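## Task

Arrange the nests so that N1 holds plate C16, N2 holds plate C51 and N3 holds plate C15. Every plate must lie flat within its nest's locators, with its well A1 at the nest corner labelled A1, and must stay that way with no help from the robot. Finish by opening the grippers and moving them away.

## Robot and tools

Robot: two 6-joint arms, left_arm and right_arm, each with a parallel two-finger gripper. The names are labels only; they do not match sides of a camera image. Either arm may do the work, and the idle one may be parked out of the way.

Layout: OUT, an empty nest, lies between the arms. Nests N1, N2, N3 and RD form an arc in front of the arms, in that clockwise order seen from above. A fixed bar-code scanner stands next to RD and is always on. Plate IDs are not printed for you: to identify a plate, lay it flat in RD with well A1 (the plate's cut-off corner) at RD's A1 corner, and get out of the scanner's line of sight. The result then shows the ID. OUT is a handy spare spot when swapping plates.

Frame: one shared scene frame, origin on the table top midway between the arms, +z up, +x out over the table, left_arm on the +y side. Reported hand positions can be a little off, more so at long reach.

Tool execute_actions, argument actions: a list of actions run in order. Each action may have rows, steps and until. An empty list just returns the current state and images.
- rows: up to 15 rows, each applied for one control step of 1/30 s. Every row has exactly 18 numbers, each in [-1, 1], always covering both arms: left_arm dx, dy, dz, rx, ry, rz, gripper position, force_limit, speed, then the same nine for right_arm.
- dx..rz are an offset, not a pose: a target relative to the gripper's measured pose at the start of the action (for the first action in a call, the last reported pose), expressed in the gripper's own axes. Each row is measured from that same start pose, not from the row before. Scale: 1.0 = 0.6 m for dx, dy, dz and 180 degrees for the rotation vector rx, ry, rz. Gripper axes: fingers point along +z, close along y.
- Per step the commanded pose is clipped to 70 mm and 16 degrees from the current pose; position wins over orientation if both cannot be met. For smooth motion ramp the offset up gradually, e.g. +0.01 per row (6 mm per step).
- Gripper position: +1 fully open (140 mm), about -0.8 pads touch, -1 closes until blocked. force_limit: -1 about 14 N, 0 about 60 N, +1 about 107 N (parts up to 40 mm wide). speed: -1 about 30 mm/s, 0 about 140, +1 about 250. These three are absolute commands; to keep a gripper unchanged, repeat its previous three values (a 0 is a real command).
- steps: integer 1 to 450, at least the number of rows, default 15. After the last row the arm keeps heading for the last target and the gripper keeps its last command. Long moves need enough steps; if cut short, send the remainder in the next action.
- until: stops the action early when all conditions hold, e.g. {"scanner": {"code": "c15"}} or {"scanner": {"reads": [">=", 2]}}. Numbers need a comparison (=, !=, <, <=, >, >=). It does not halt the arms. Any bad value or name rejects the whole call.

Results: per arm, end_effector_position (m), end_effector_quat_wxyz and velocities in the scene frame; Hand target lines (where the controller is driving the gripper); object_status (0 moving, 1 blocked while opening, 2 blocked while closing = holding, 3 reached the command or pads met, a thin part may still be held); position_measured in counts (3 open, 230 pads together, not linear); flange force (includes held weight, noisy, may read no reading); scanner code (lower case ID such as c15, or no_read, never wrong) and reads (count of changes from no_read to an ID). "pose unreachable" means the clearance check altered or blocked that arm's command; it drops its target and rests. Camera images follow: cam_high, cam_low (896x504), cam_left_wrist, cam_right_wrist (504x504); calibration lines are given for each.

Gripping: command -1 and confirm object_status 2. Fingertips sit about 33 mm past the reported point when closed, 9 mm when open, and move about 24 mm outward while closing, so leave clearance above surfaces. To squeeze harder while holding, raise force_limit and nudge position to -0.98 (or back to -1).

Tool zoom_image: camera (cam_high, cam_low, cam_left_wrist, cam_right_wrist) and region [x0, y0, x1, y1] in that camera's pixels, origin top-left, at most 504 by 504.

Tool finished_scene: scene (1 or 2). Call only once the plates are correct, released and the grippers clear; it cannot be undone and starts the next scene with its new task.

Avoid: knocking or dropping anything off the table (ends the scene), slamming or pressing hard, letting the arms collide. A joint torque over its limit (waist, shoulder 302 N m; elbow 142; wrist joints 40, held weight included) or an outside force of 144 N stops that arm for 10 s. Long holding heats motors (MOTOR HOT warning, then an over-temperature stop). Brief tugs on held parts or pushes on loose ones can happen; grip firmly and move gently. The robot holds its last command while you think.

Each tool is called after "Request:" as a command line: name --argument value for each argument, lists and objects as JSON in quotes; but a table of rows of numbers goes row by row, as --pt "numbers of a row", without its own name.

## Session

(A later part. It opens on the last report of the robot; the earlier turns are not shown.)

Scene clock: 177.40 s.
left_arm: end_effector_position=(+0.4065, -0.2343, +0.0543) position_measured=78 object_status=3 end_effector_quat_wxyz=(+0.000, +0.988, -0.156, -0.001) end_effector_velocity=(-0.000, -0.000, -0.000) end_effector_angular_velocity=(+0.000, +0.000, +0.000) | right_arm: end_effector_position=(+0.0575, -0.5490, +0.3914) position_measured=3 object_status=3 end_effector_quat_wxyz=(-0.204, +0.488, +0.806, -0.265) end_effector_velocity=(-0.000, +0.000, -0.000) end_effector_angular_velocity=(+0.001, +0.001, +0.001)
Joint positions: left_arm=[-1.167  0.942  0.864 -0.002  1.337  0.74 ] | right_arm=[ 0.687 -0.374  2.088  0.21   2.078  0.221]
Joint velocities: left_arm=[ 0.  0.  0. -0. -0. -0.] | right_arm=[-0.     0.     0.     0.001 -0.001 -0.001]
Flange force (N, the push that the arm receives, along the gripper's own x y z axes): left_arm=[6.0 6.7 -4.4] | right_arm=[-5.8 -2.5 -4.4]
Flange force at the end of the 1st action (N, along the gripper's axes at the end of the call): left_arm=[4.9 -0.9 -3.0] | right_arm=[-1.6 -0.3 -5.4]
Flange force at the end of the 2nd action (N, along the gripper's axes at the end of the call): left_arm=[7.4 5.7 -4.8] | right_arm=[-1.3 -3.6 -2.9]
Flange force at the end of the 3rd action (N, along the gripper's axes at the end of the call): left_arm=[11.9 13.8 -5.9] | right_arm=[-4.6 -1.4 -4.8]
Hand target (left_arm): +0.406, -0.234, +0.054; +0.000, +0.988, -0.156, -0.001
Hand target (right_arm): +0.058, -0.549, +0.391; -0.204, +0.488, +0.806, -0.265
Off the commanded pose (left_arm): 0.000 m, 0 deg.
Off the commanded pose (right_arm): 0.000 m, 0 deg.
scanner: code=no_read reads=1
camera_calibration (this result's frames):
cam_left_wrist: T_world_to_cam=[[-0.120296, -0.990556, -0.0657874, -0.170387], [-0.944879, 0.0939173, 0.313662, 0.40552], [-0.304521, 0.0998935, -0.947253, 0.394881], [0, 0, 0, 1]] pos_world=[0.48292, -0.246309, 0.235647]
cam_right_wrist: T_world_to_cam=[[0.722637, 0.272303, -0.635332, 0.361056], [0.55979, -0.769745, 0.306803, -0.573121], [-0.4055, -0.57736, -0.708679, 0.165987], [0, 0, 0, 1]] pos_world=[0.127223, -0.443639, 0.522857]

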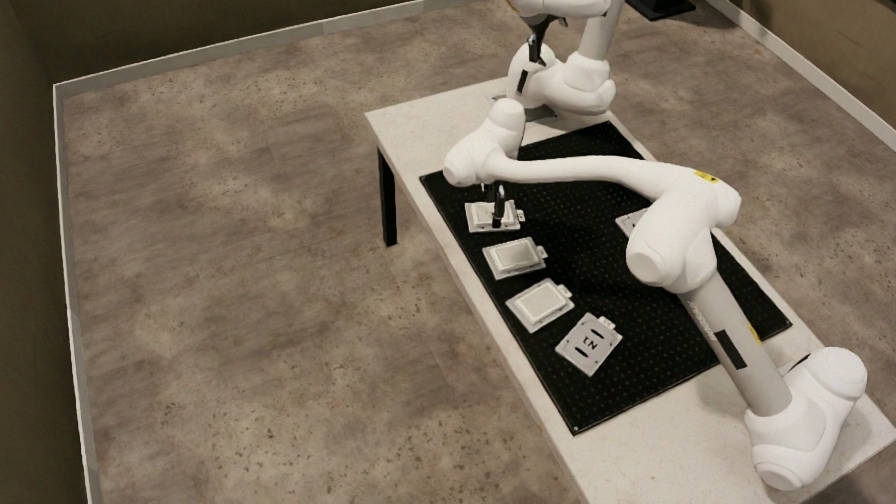

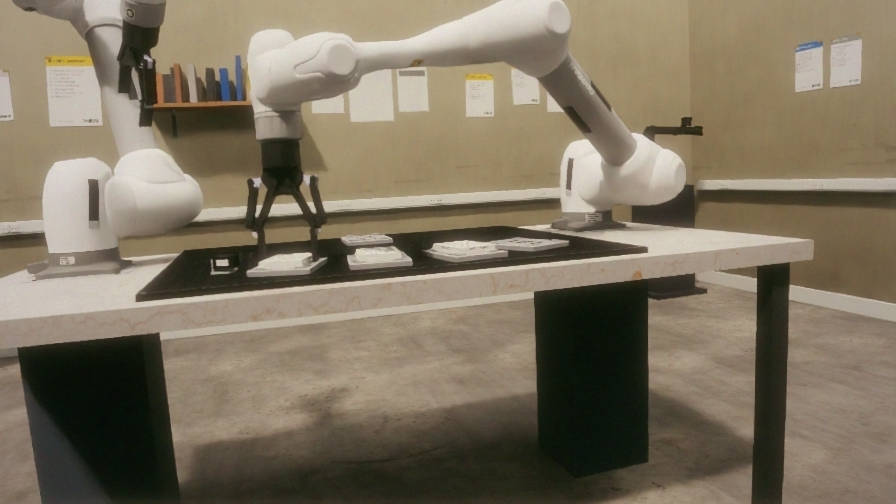

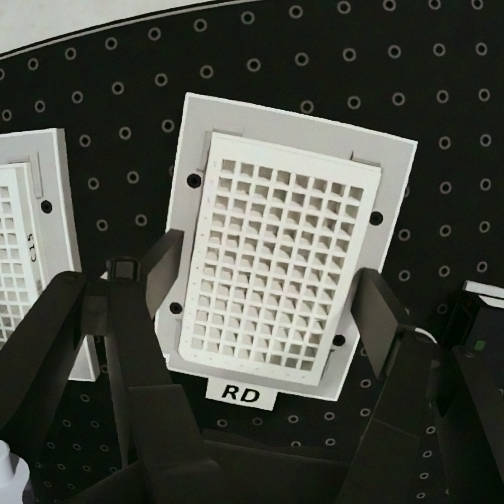

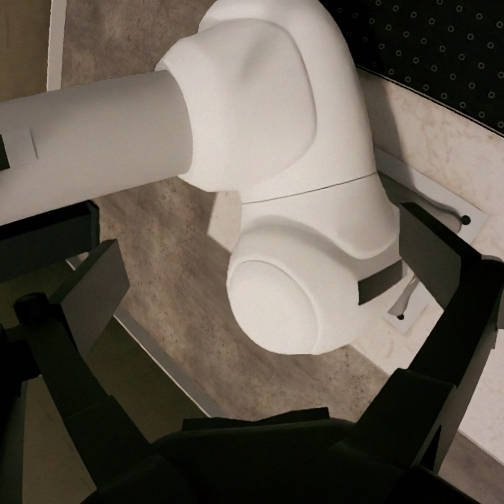

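Request:
execute_actions --actions '[{"rows":[[0,0,0,0,0,0,-1,0,-0.7,0,0,0,0,0,0,1,0,0]],"steps":18},{"rows":[[0,0,-0.01,0,0,0,-1,0,-0.7,0,0,0,0,0,0,1,0,0],[0,0,-0.02,0,0,0,-1,0,-0.7,0,0,0,0,0,0,1,0,0],[0,0,-0.035,0,0,0,-1,0,-0.7,0,0,0,0,0,0,1,0,0],[0,0,-0.05,0,0,0,-1,0,-0.7,0,0,0,0,0,0,1,0,0],[0,0,-0.075,0,0,0,-1,0,-0.7,0,0,0,0,0,0,1,0,0]],"steps":22},{"rows":[[-0.004,-0.01,0,0,0,-0.003,-1,0,-0.7,0,0,0,0,0,0,1,0,0],[-0.01,-0.025,0,0,0,-0.007,-1,0,-0.7,0,0,0,0,0,0,1,0,0],[-0.018,-0.045,0,0,0,-0.013,-1,0,-0.7,0,0,0,0,0,0,1,0,0],[-0.028,-0.07,0,0,0,-0.02,-1,0,-0.7,0,0,0,0,0,0,1,0,0],[-0.04,-0.1,0,0,0,-0.028,-1,0,-0.7,0,0,0,0,0,0,1,0,0],[-0.052,-0.13,0,0,0,-0.036,-1,0,-0.7,0,0,0,0,0,0,1,0,0],[-0.064,-0.16,0,0,0,-0.045,-1,0,-0.7,0,0,0,0,0,0,1,0,0],[-0.076,-0.19,0,0,0,-0.053,-1,0,-0.7,0,0,0,0,0,0,1,0,0],[-0.087,-0.22,0,0,0,-0.062,-1,0,-0.7,0,0,0,0,0,0,1,0,0],[-0.1,-0.25,0,0,0,-0.07,-1,0,-0.7,0,0,0,0,0,0,1,0,0],[-0.3235,-0.8141,0,0,0,-0.2285,-1,0,-0.7,0,0,0,0,0,0,1,0,0]],"steps":65},{"rows":[[0,0,0.01,0,0,0,-1,0,-0.7,0,0,0,0,0,0,1,0,0],[0,0,0.02,0,0,0,-1,0,-0.7,0,0,0,0,0,0,1,0,0],[0,0,0.03,0,0,0,-1,0,-0.7,0,0,0,0,0,0,1,0,0],[0,0,0.045,0,0,0,-1,0,-0.7,0,0,0,0,0,0,1,0,0],[0,0,0.06,0,0,0,-1,0,-0.7,0,0,0,0,0,0,1,0,0]],"steps":20}]'

Request:
zoom_image --camera "cam_left_wrist" --region '[140, 80, 440, 420]'

Scene clock: 192.30 s.
left_arm: end_effector_position=(+0.3723, +0.2899, +0.0635) position_measured=106 object_status=2 end_effector_quat_wxyz=(-0.000, +0.980, +0.201, -0.001) end_effector_velocity=(+0.000, -0.000, +0.000) end_effector_angular_velocity=(-0.001, -0.000, +0.000) | right_arm: end_effector_position=(+0.0575, -0.5490, +0.3914) position_measured=3 object_status=3 end_effector_quat_wxyz=(-0.204, +0.488, +0.806, -0.265) end_effector_velocity=(-0.001, -0.000, +0.000) end_effector_angular_velocity=(+0.001, -0.000, +0.002)
Joint positions: left_arm=[-0.847  0.266  1.993 -0.001  0.884  0.343] | right_arm=[ 0.687 -0.374  2.088  0.21   2.078  0.221]
Joint velocities: left_arm=[ 0.    -0.001 -0.    -0.001 -0.001  0.   ] | right_arm=[ 0.002 -0.001 -0.     0.     0.001 -0.   ]
Flange force (N, the push that the arm receives, along the gripper's own x y z axes): left_arm=[1.2 7.2 -2.2] | right_arm=[-1.7 -3.0 -4.2]
Flange force at the end of the 1st action (N, along the gripper's axes at the end of the call): left_arm=[-0.5 4.8 -27.4] | right_arm=[-2.0 -1.5 -4.4]
Flange force at the end of the 2nd action (N, along the gripper's axes at the end of the call): left_arm=[3.0 16.3 -3.0] | right_arm=[-4.9 -3.2 -4.1]
Flange force at the end of the 3rd action (N, along the gripper's axes at the end of the call): left_arm=[2.5 6.2 -3.9] | right_arm=[-4.0 -0.3 -4.9]
Hand target (left_arm): +0.372, +0.290, +0.063; -0.000, +0.980, +0.201, -0.001
Hand target (right_arm): +0.058, -0.549, +0.391; -0.204, +0.488, +0.806, -0.265
Off the commanded pose (left_arm): 0.000 m, 0 deg.
Off the commanded pose (right_arm): 0.000 m, 0 deg.
scanner: code=no_read reads=1
camera_calibration (this result's frames):
cam_left_wrist: T_world_to_cam=[[0.56127, -0.824938, -0.0667281, 0.0436247], [-0.773251, -0.551427, 0.313066, 0.444359], [-0.295056, -0.124117, -0.947384, 0.402258], [0, 0, 0, 1]] pos_world=[0.437805, 0.330946, 0.24489]
cam_right_wrist: T_world_to_cam=[[0.722637, 0.272303, -0.635332, 0.361056], [0.55979, -0.769745, 0.306802, -0.573121], [-0.4055, -0.577359, -0.708679, 0.165987], [0, 0, 0, 1]] pos_world=[0.127223, -0.443639, 0.522857]

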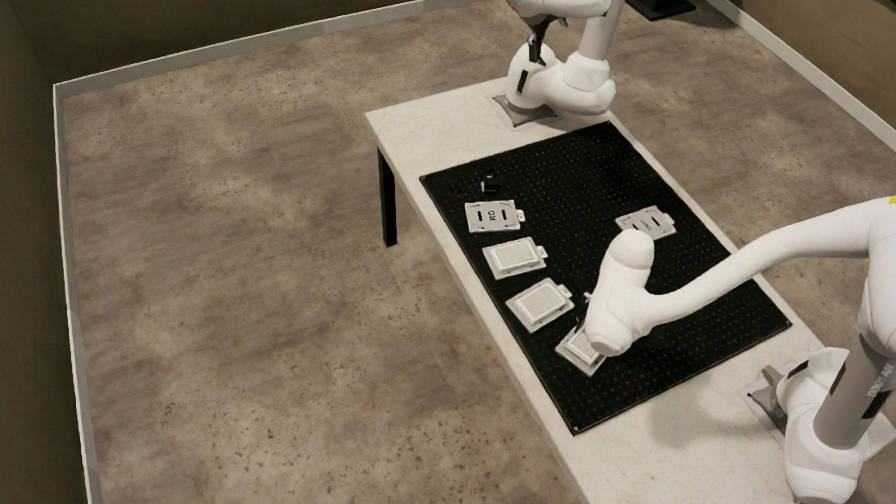

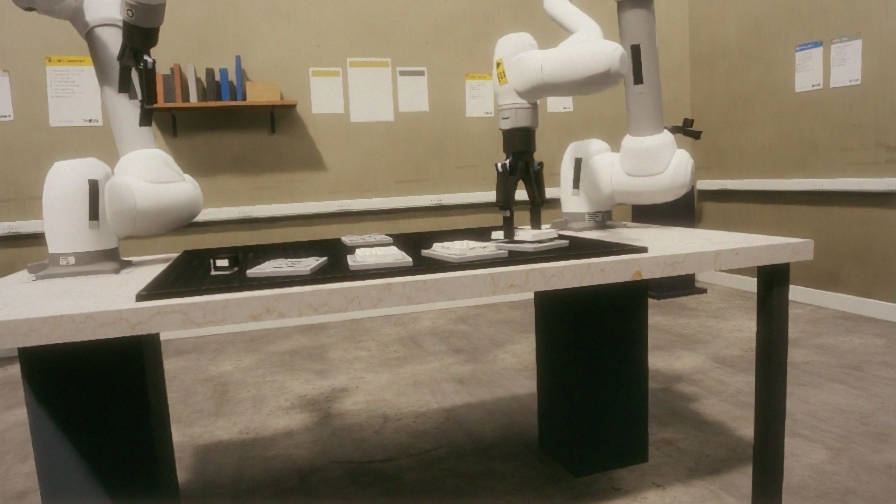

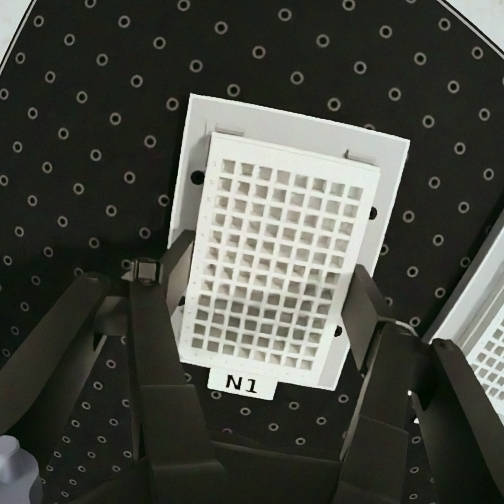

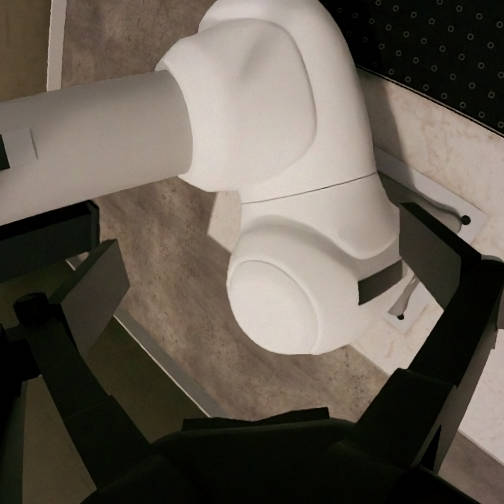

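Region (140, 80, 440, 420) of cam_left_wrist's 504x504 image, scaled by 1.482, with more detail than that image has; it fills the left 445 columns of this view, and the rest is white.

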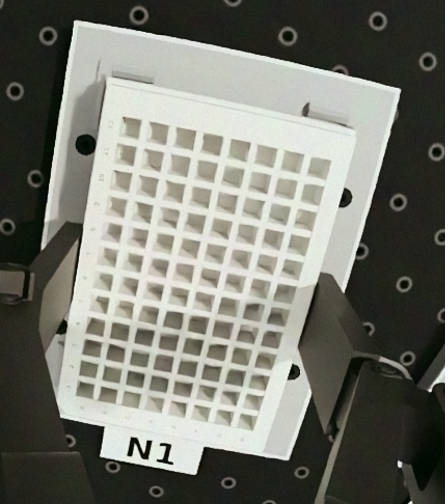

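Gap at top slightly larger; nudge +x a bit and lower.

Request:
execute_actions --actions '[{"rows":[[0.001,-0.0004,0.006,0,0,0,-1,0,-0.7,0,0,0,0,0,0,1,0,0]],"steps":10},{"rows":[[0,0,0.003,0,0,0,-1,0,-0.7,0,0,0,0,0,0,1,0,0]],"steps":9},{"rows":[[0,0,0.003,0,0,0,-1,0,-0.7,0,0,0,0,0,0,1,0,0]],"steps":9},{"rows":[[0,0,0.002,0,0,0,-1,0,-0.7,0,0,0,0,0,0,1,0,0]],"steps":9}]'

Scene clock: 196.03 s.
left_arm: end_effector_position=(+0.3728, +0.2904, +0.0551) position_measured=106 object_status=2 end_effector_quat_wxyz=(-0.000, +0.980, +0.201, -0.001) end_effector_velocity=(+0.000, -0.000, +0.000) end_effector_angular_velocity=(-0.001, -0.000, -0.000) | right_arm: end_effector_position=(+0.0575, -0.5490, +0.3914) position_measured=3 object_status=3 end_effector_quat_wxyz=(-0.204, +0.488, +0.806, -0.265) end_effector_velocity=(-0.000, -0.000, +0.000) end_effector_angular_velocity=(-0.001, +0.002, -0.001)
Joint positions: left_arm=[-0.846  0.275  1.999 -0.001  0.869  0.344] | right_arm=[ 0.687 -0.374  2.088  0.21   2.078  0.221]
Joint velocities: left_arm=[-0.     0.    -0.001 -0.    -0.    -0.   ] | right_arm=[-0.001  0.001  0.     0.     0.001  0.   ]
Flange force (N, the push that the arm receives, along the gripper's own x y z axes): left_arm=[-1.2 4.1 -1.8] | right_arm=[-4.4 -3.0 -3.5]
Flange force at the end of the 1st action (N, along the gripper's axes at the end of the call): left_arm=[3.3 8.3 -0.6] | right_arm=[-1.5 -2.5 -4.4]
Flange force at the end of the 2nd action (N, along the gripper's axes at the end of the call): left_arm=[3.0 7.9 -4.6] | right_arm=[-5.0 -3.0 -3.9]
Flange force at the end of the 3rd action (N, along the gripper's axes at the end of the call): left_arm=[2.6 5.5 -2.5] | right_arm=[0.3 -2.8 -4.6]
Hand target (left_arm): +0.373, +0.290, +0.055; -0.000, +0.980, +0.201, -0.001
Hand target (right_arm): +0.058, -0.549, +0.391; -0.204, +0.488, +0.806, -0.265
Off the commanded pose (left_arm): 0.000 m, 0 deg.
Off the commanded pose (right_arm): 0.000 m, 0 deg.
scanner: code=no_read reads=1
camera_calibration (this result's frames):
cam_left_wrist: T_world_to_cam=[[0.561186, -0.824996, -0.0667304, 0.043227], [-0.773339, -0.551362, 0.312965, 0.447607], [-0.294987, -0.124026, -0.947418, 0.394486], [0, 0, 0, 1]] pos_world=[0.438262, 0.331382, 0.236542]

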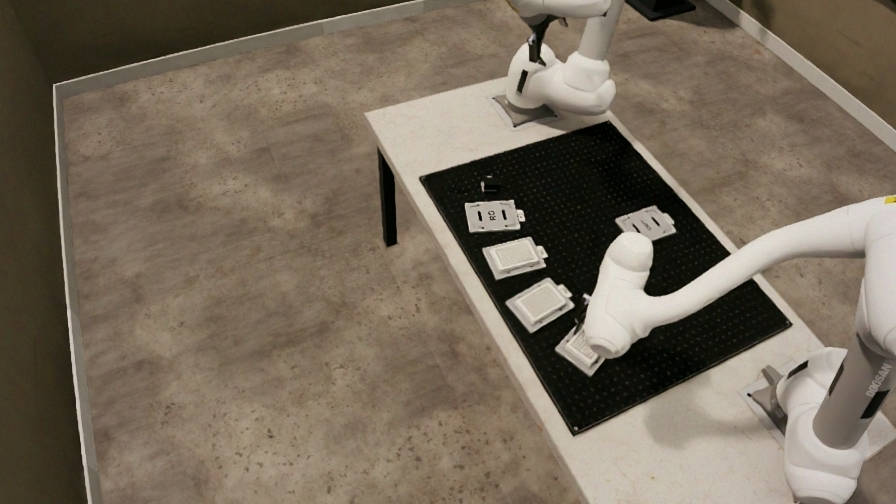

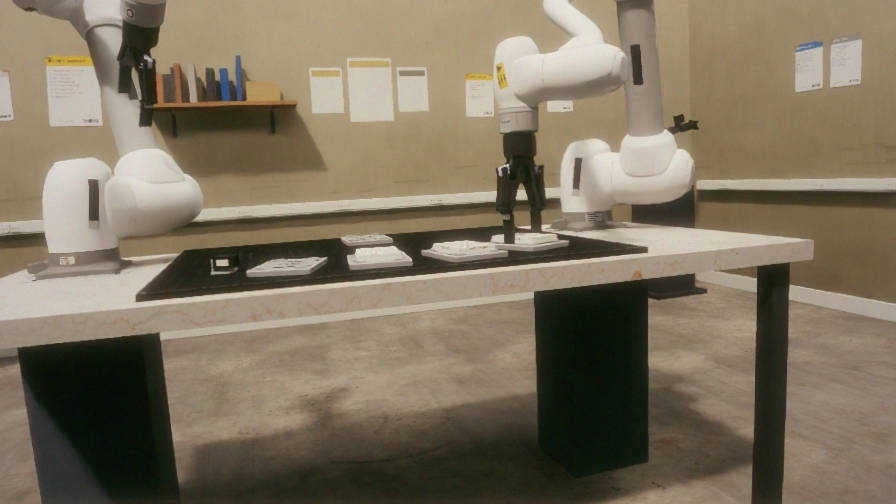

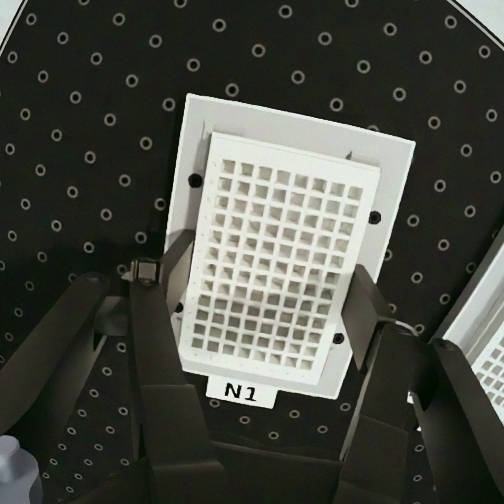

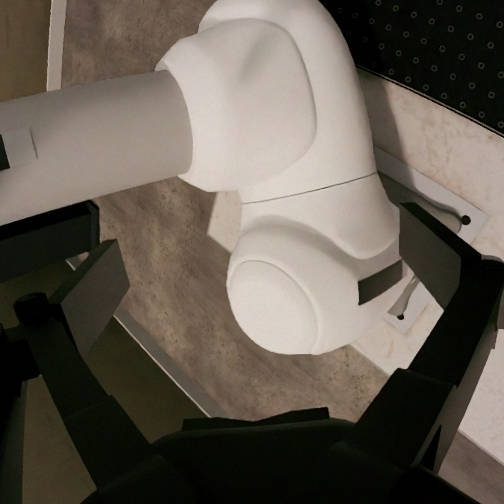

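Request:
execute_actions --actions '[{"rows":[[0,0,0.002,0,0,0,-1,0,-0.7,0,0,0,0,0,0,1,0,0]],"steps":9},{"rows":[[0,0,0,0,0,0,0.4,0,-0.5,0,0,0,0,0,0,1,0,0]],"steps":12},{"rows":[[0,0.15,-0.3,0,0,0,0.4,0,-0.5,0,0,0,0,0,0,1,0,0]],"steps":1},{"rows":[[0,0,-0.3,0,0,0,0.4,0,-0.5,0,0,0,0,0,0,1,0,0]],"steps":30}]'

Request:
zoom_image --camera "cam_low" --region '[330, 220, 590, 280]'

Scene clock: 201.23 s.
left_arm: end_effector_position=(+0.3729, +0.2902, +0.2345) position_measured=78 object_status=3 end_effector_quat_wxyz=(-0.000, +0.980, +0.201, -0.001) end_effector_velocity=(+0.000, -0.000, +0.000) end_effector_angular_velocity=(-0.001, -0.000, -0.000) | right_arm: end_effector_position=(+0.0575, -0.5490, +0.3914) position_measured=3 object_status=3 end_effector_quat_wxyz=(-0.204, +0.488, +0.806, -0.265) end_effector_velocity=(+0.000, -0.000, +0.000) end_effector_angular_velocity=(-0.001, +0.000, +0.000)
Joint positions: left_arm=[-0.846  0.119  1.82  -0.001  1.204  0.344] | right_arm=[ 0.687 -0.374  2.088  0.21   2.078  0.221]
Joint velocities: left_arm=[ 0. -0. -0. -0. -0.  0.] | right_arm=[ 0.     0.    -0.    -0.001  0.001 -0.   ]
Flange force (N, the push that the arm receives, along the gripper's own x y z axes): left_arm=[3.4 7.6 -2.4] | right_arm=[-3.7 -1.0 -5.9]
Flange force at the end of the 1st action (N, along the gripper's axes at the end of the call): left_arm=[0.2 9.5 -1.1] | right_arm=[-1.1 -1.3 -5.4]
Flange force at the end of the 2nd action (N, along the gripper's axes at the end of the call): left_arm=[-1.0 8.6 -1.0] | right_arm=[-1.4 -3.0 -3.9]
Flange force at the end of the 3rd action (N, along the gripper's axes at the end of the call): left_arm=[-3.6 9.3 4.5] | right_arm=[-3.7 -3.3 -4.2]
Hand target (left_arm): +0.373, +0.290, +0.235; -0.000, +0.980, +0.201, -0.001
Hand target (right_arm): +0.058, -0.549, +0.391; -0.204, +0.488, +0.806, -0.265
Off the commanded pose (left_arm): 0.000 m, 0 deg.
Off the commanded pose (right_arm): 0.000 m, 0 deg.
scanner: code=no_read reads=1
camera_calibration (this result's frames):
cam_left_wrist: T_world_to_cam=[[0.560904, -0.825179, -0.0668265, 0.0551508], [-0.77347, -0.551111, 0.313082, 0.391408], [-0.295178, -0.123921, -0.947372, 0.564485], [0, 0, 0, 1]] pos_world=[0.438432, 0.33117, 0.415921]
cam_right_wrist: T_world_to_cam=[[0.722637, 0.272303, -0.635332, 0.361056], [0.55979, -0.769745, 0.306802, -0.573121], [-0.4055, -0.577359, -0.708679, 0.165987], [0, 0, 0, 1]] pos_world=[0.127223, -0.443639, 0.522857]

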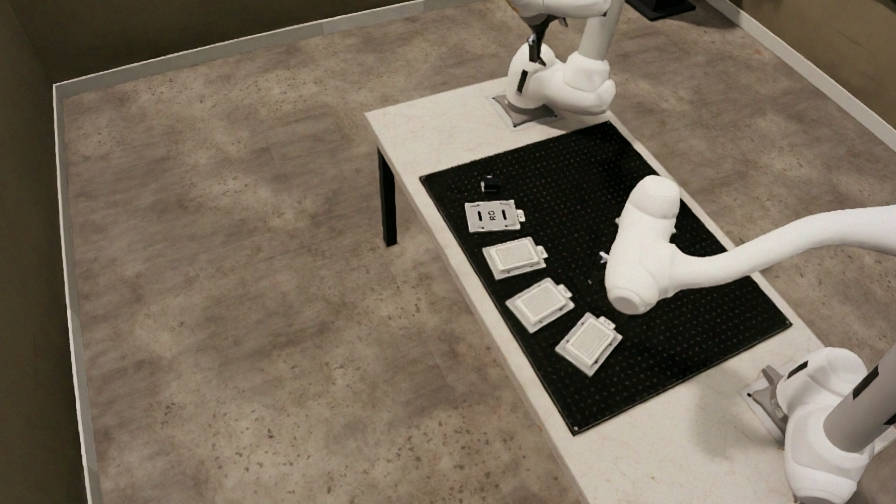

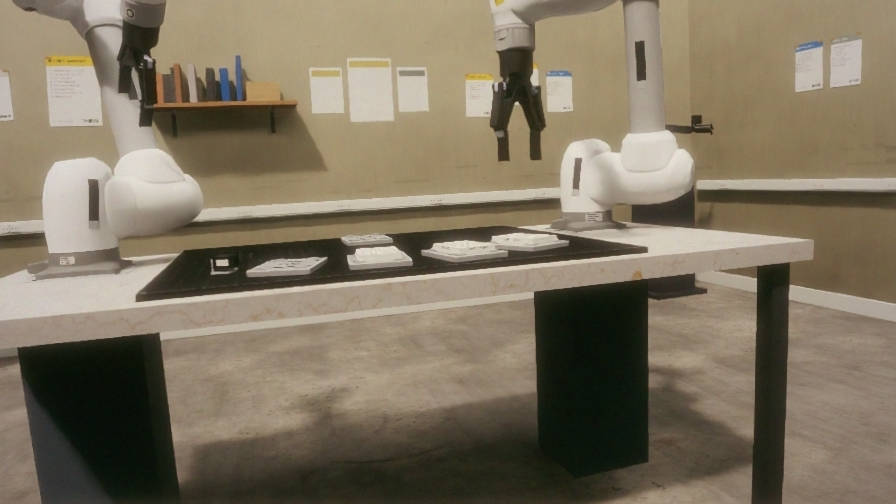

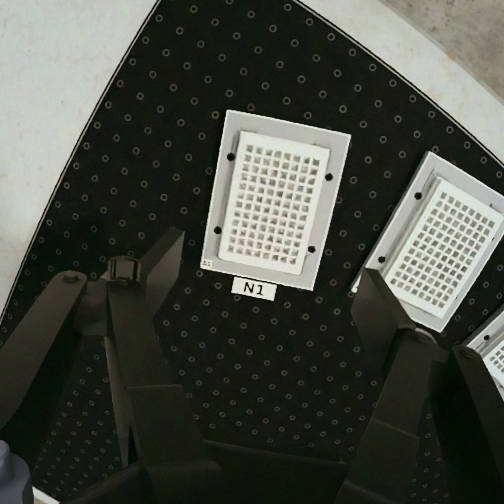

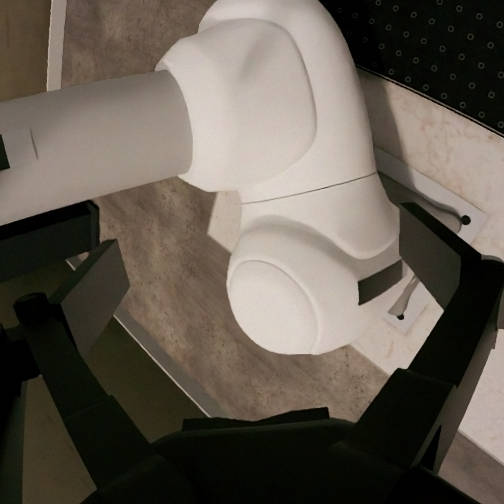

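Region (330, 220, 590, 280) of cam_low's 896x504 image, scaled by 1.938, with more detail than that image has; it fills the top 116 rows of this view, and the rest is white.

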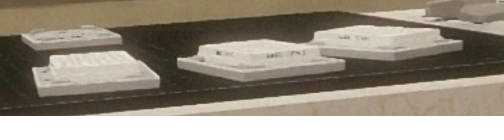

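Request:
finished_scene --scene 1

The scene is finished: the task was done.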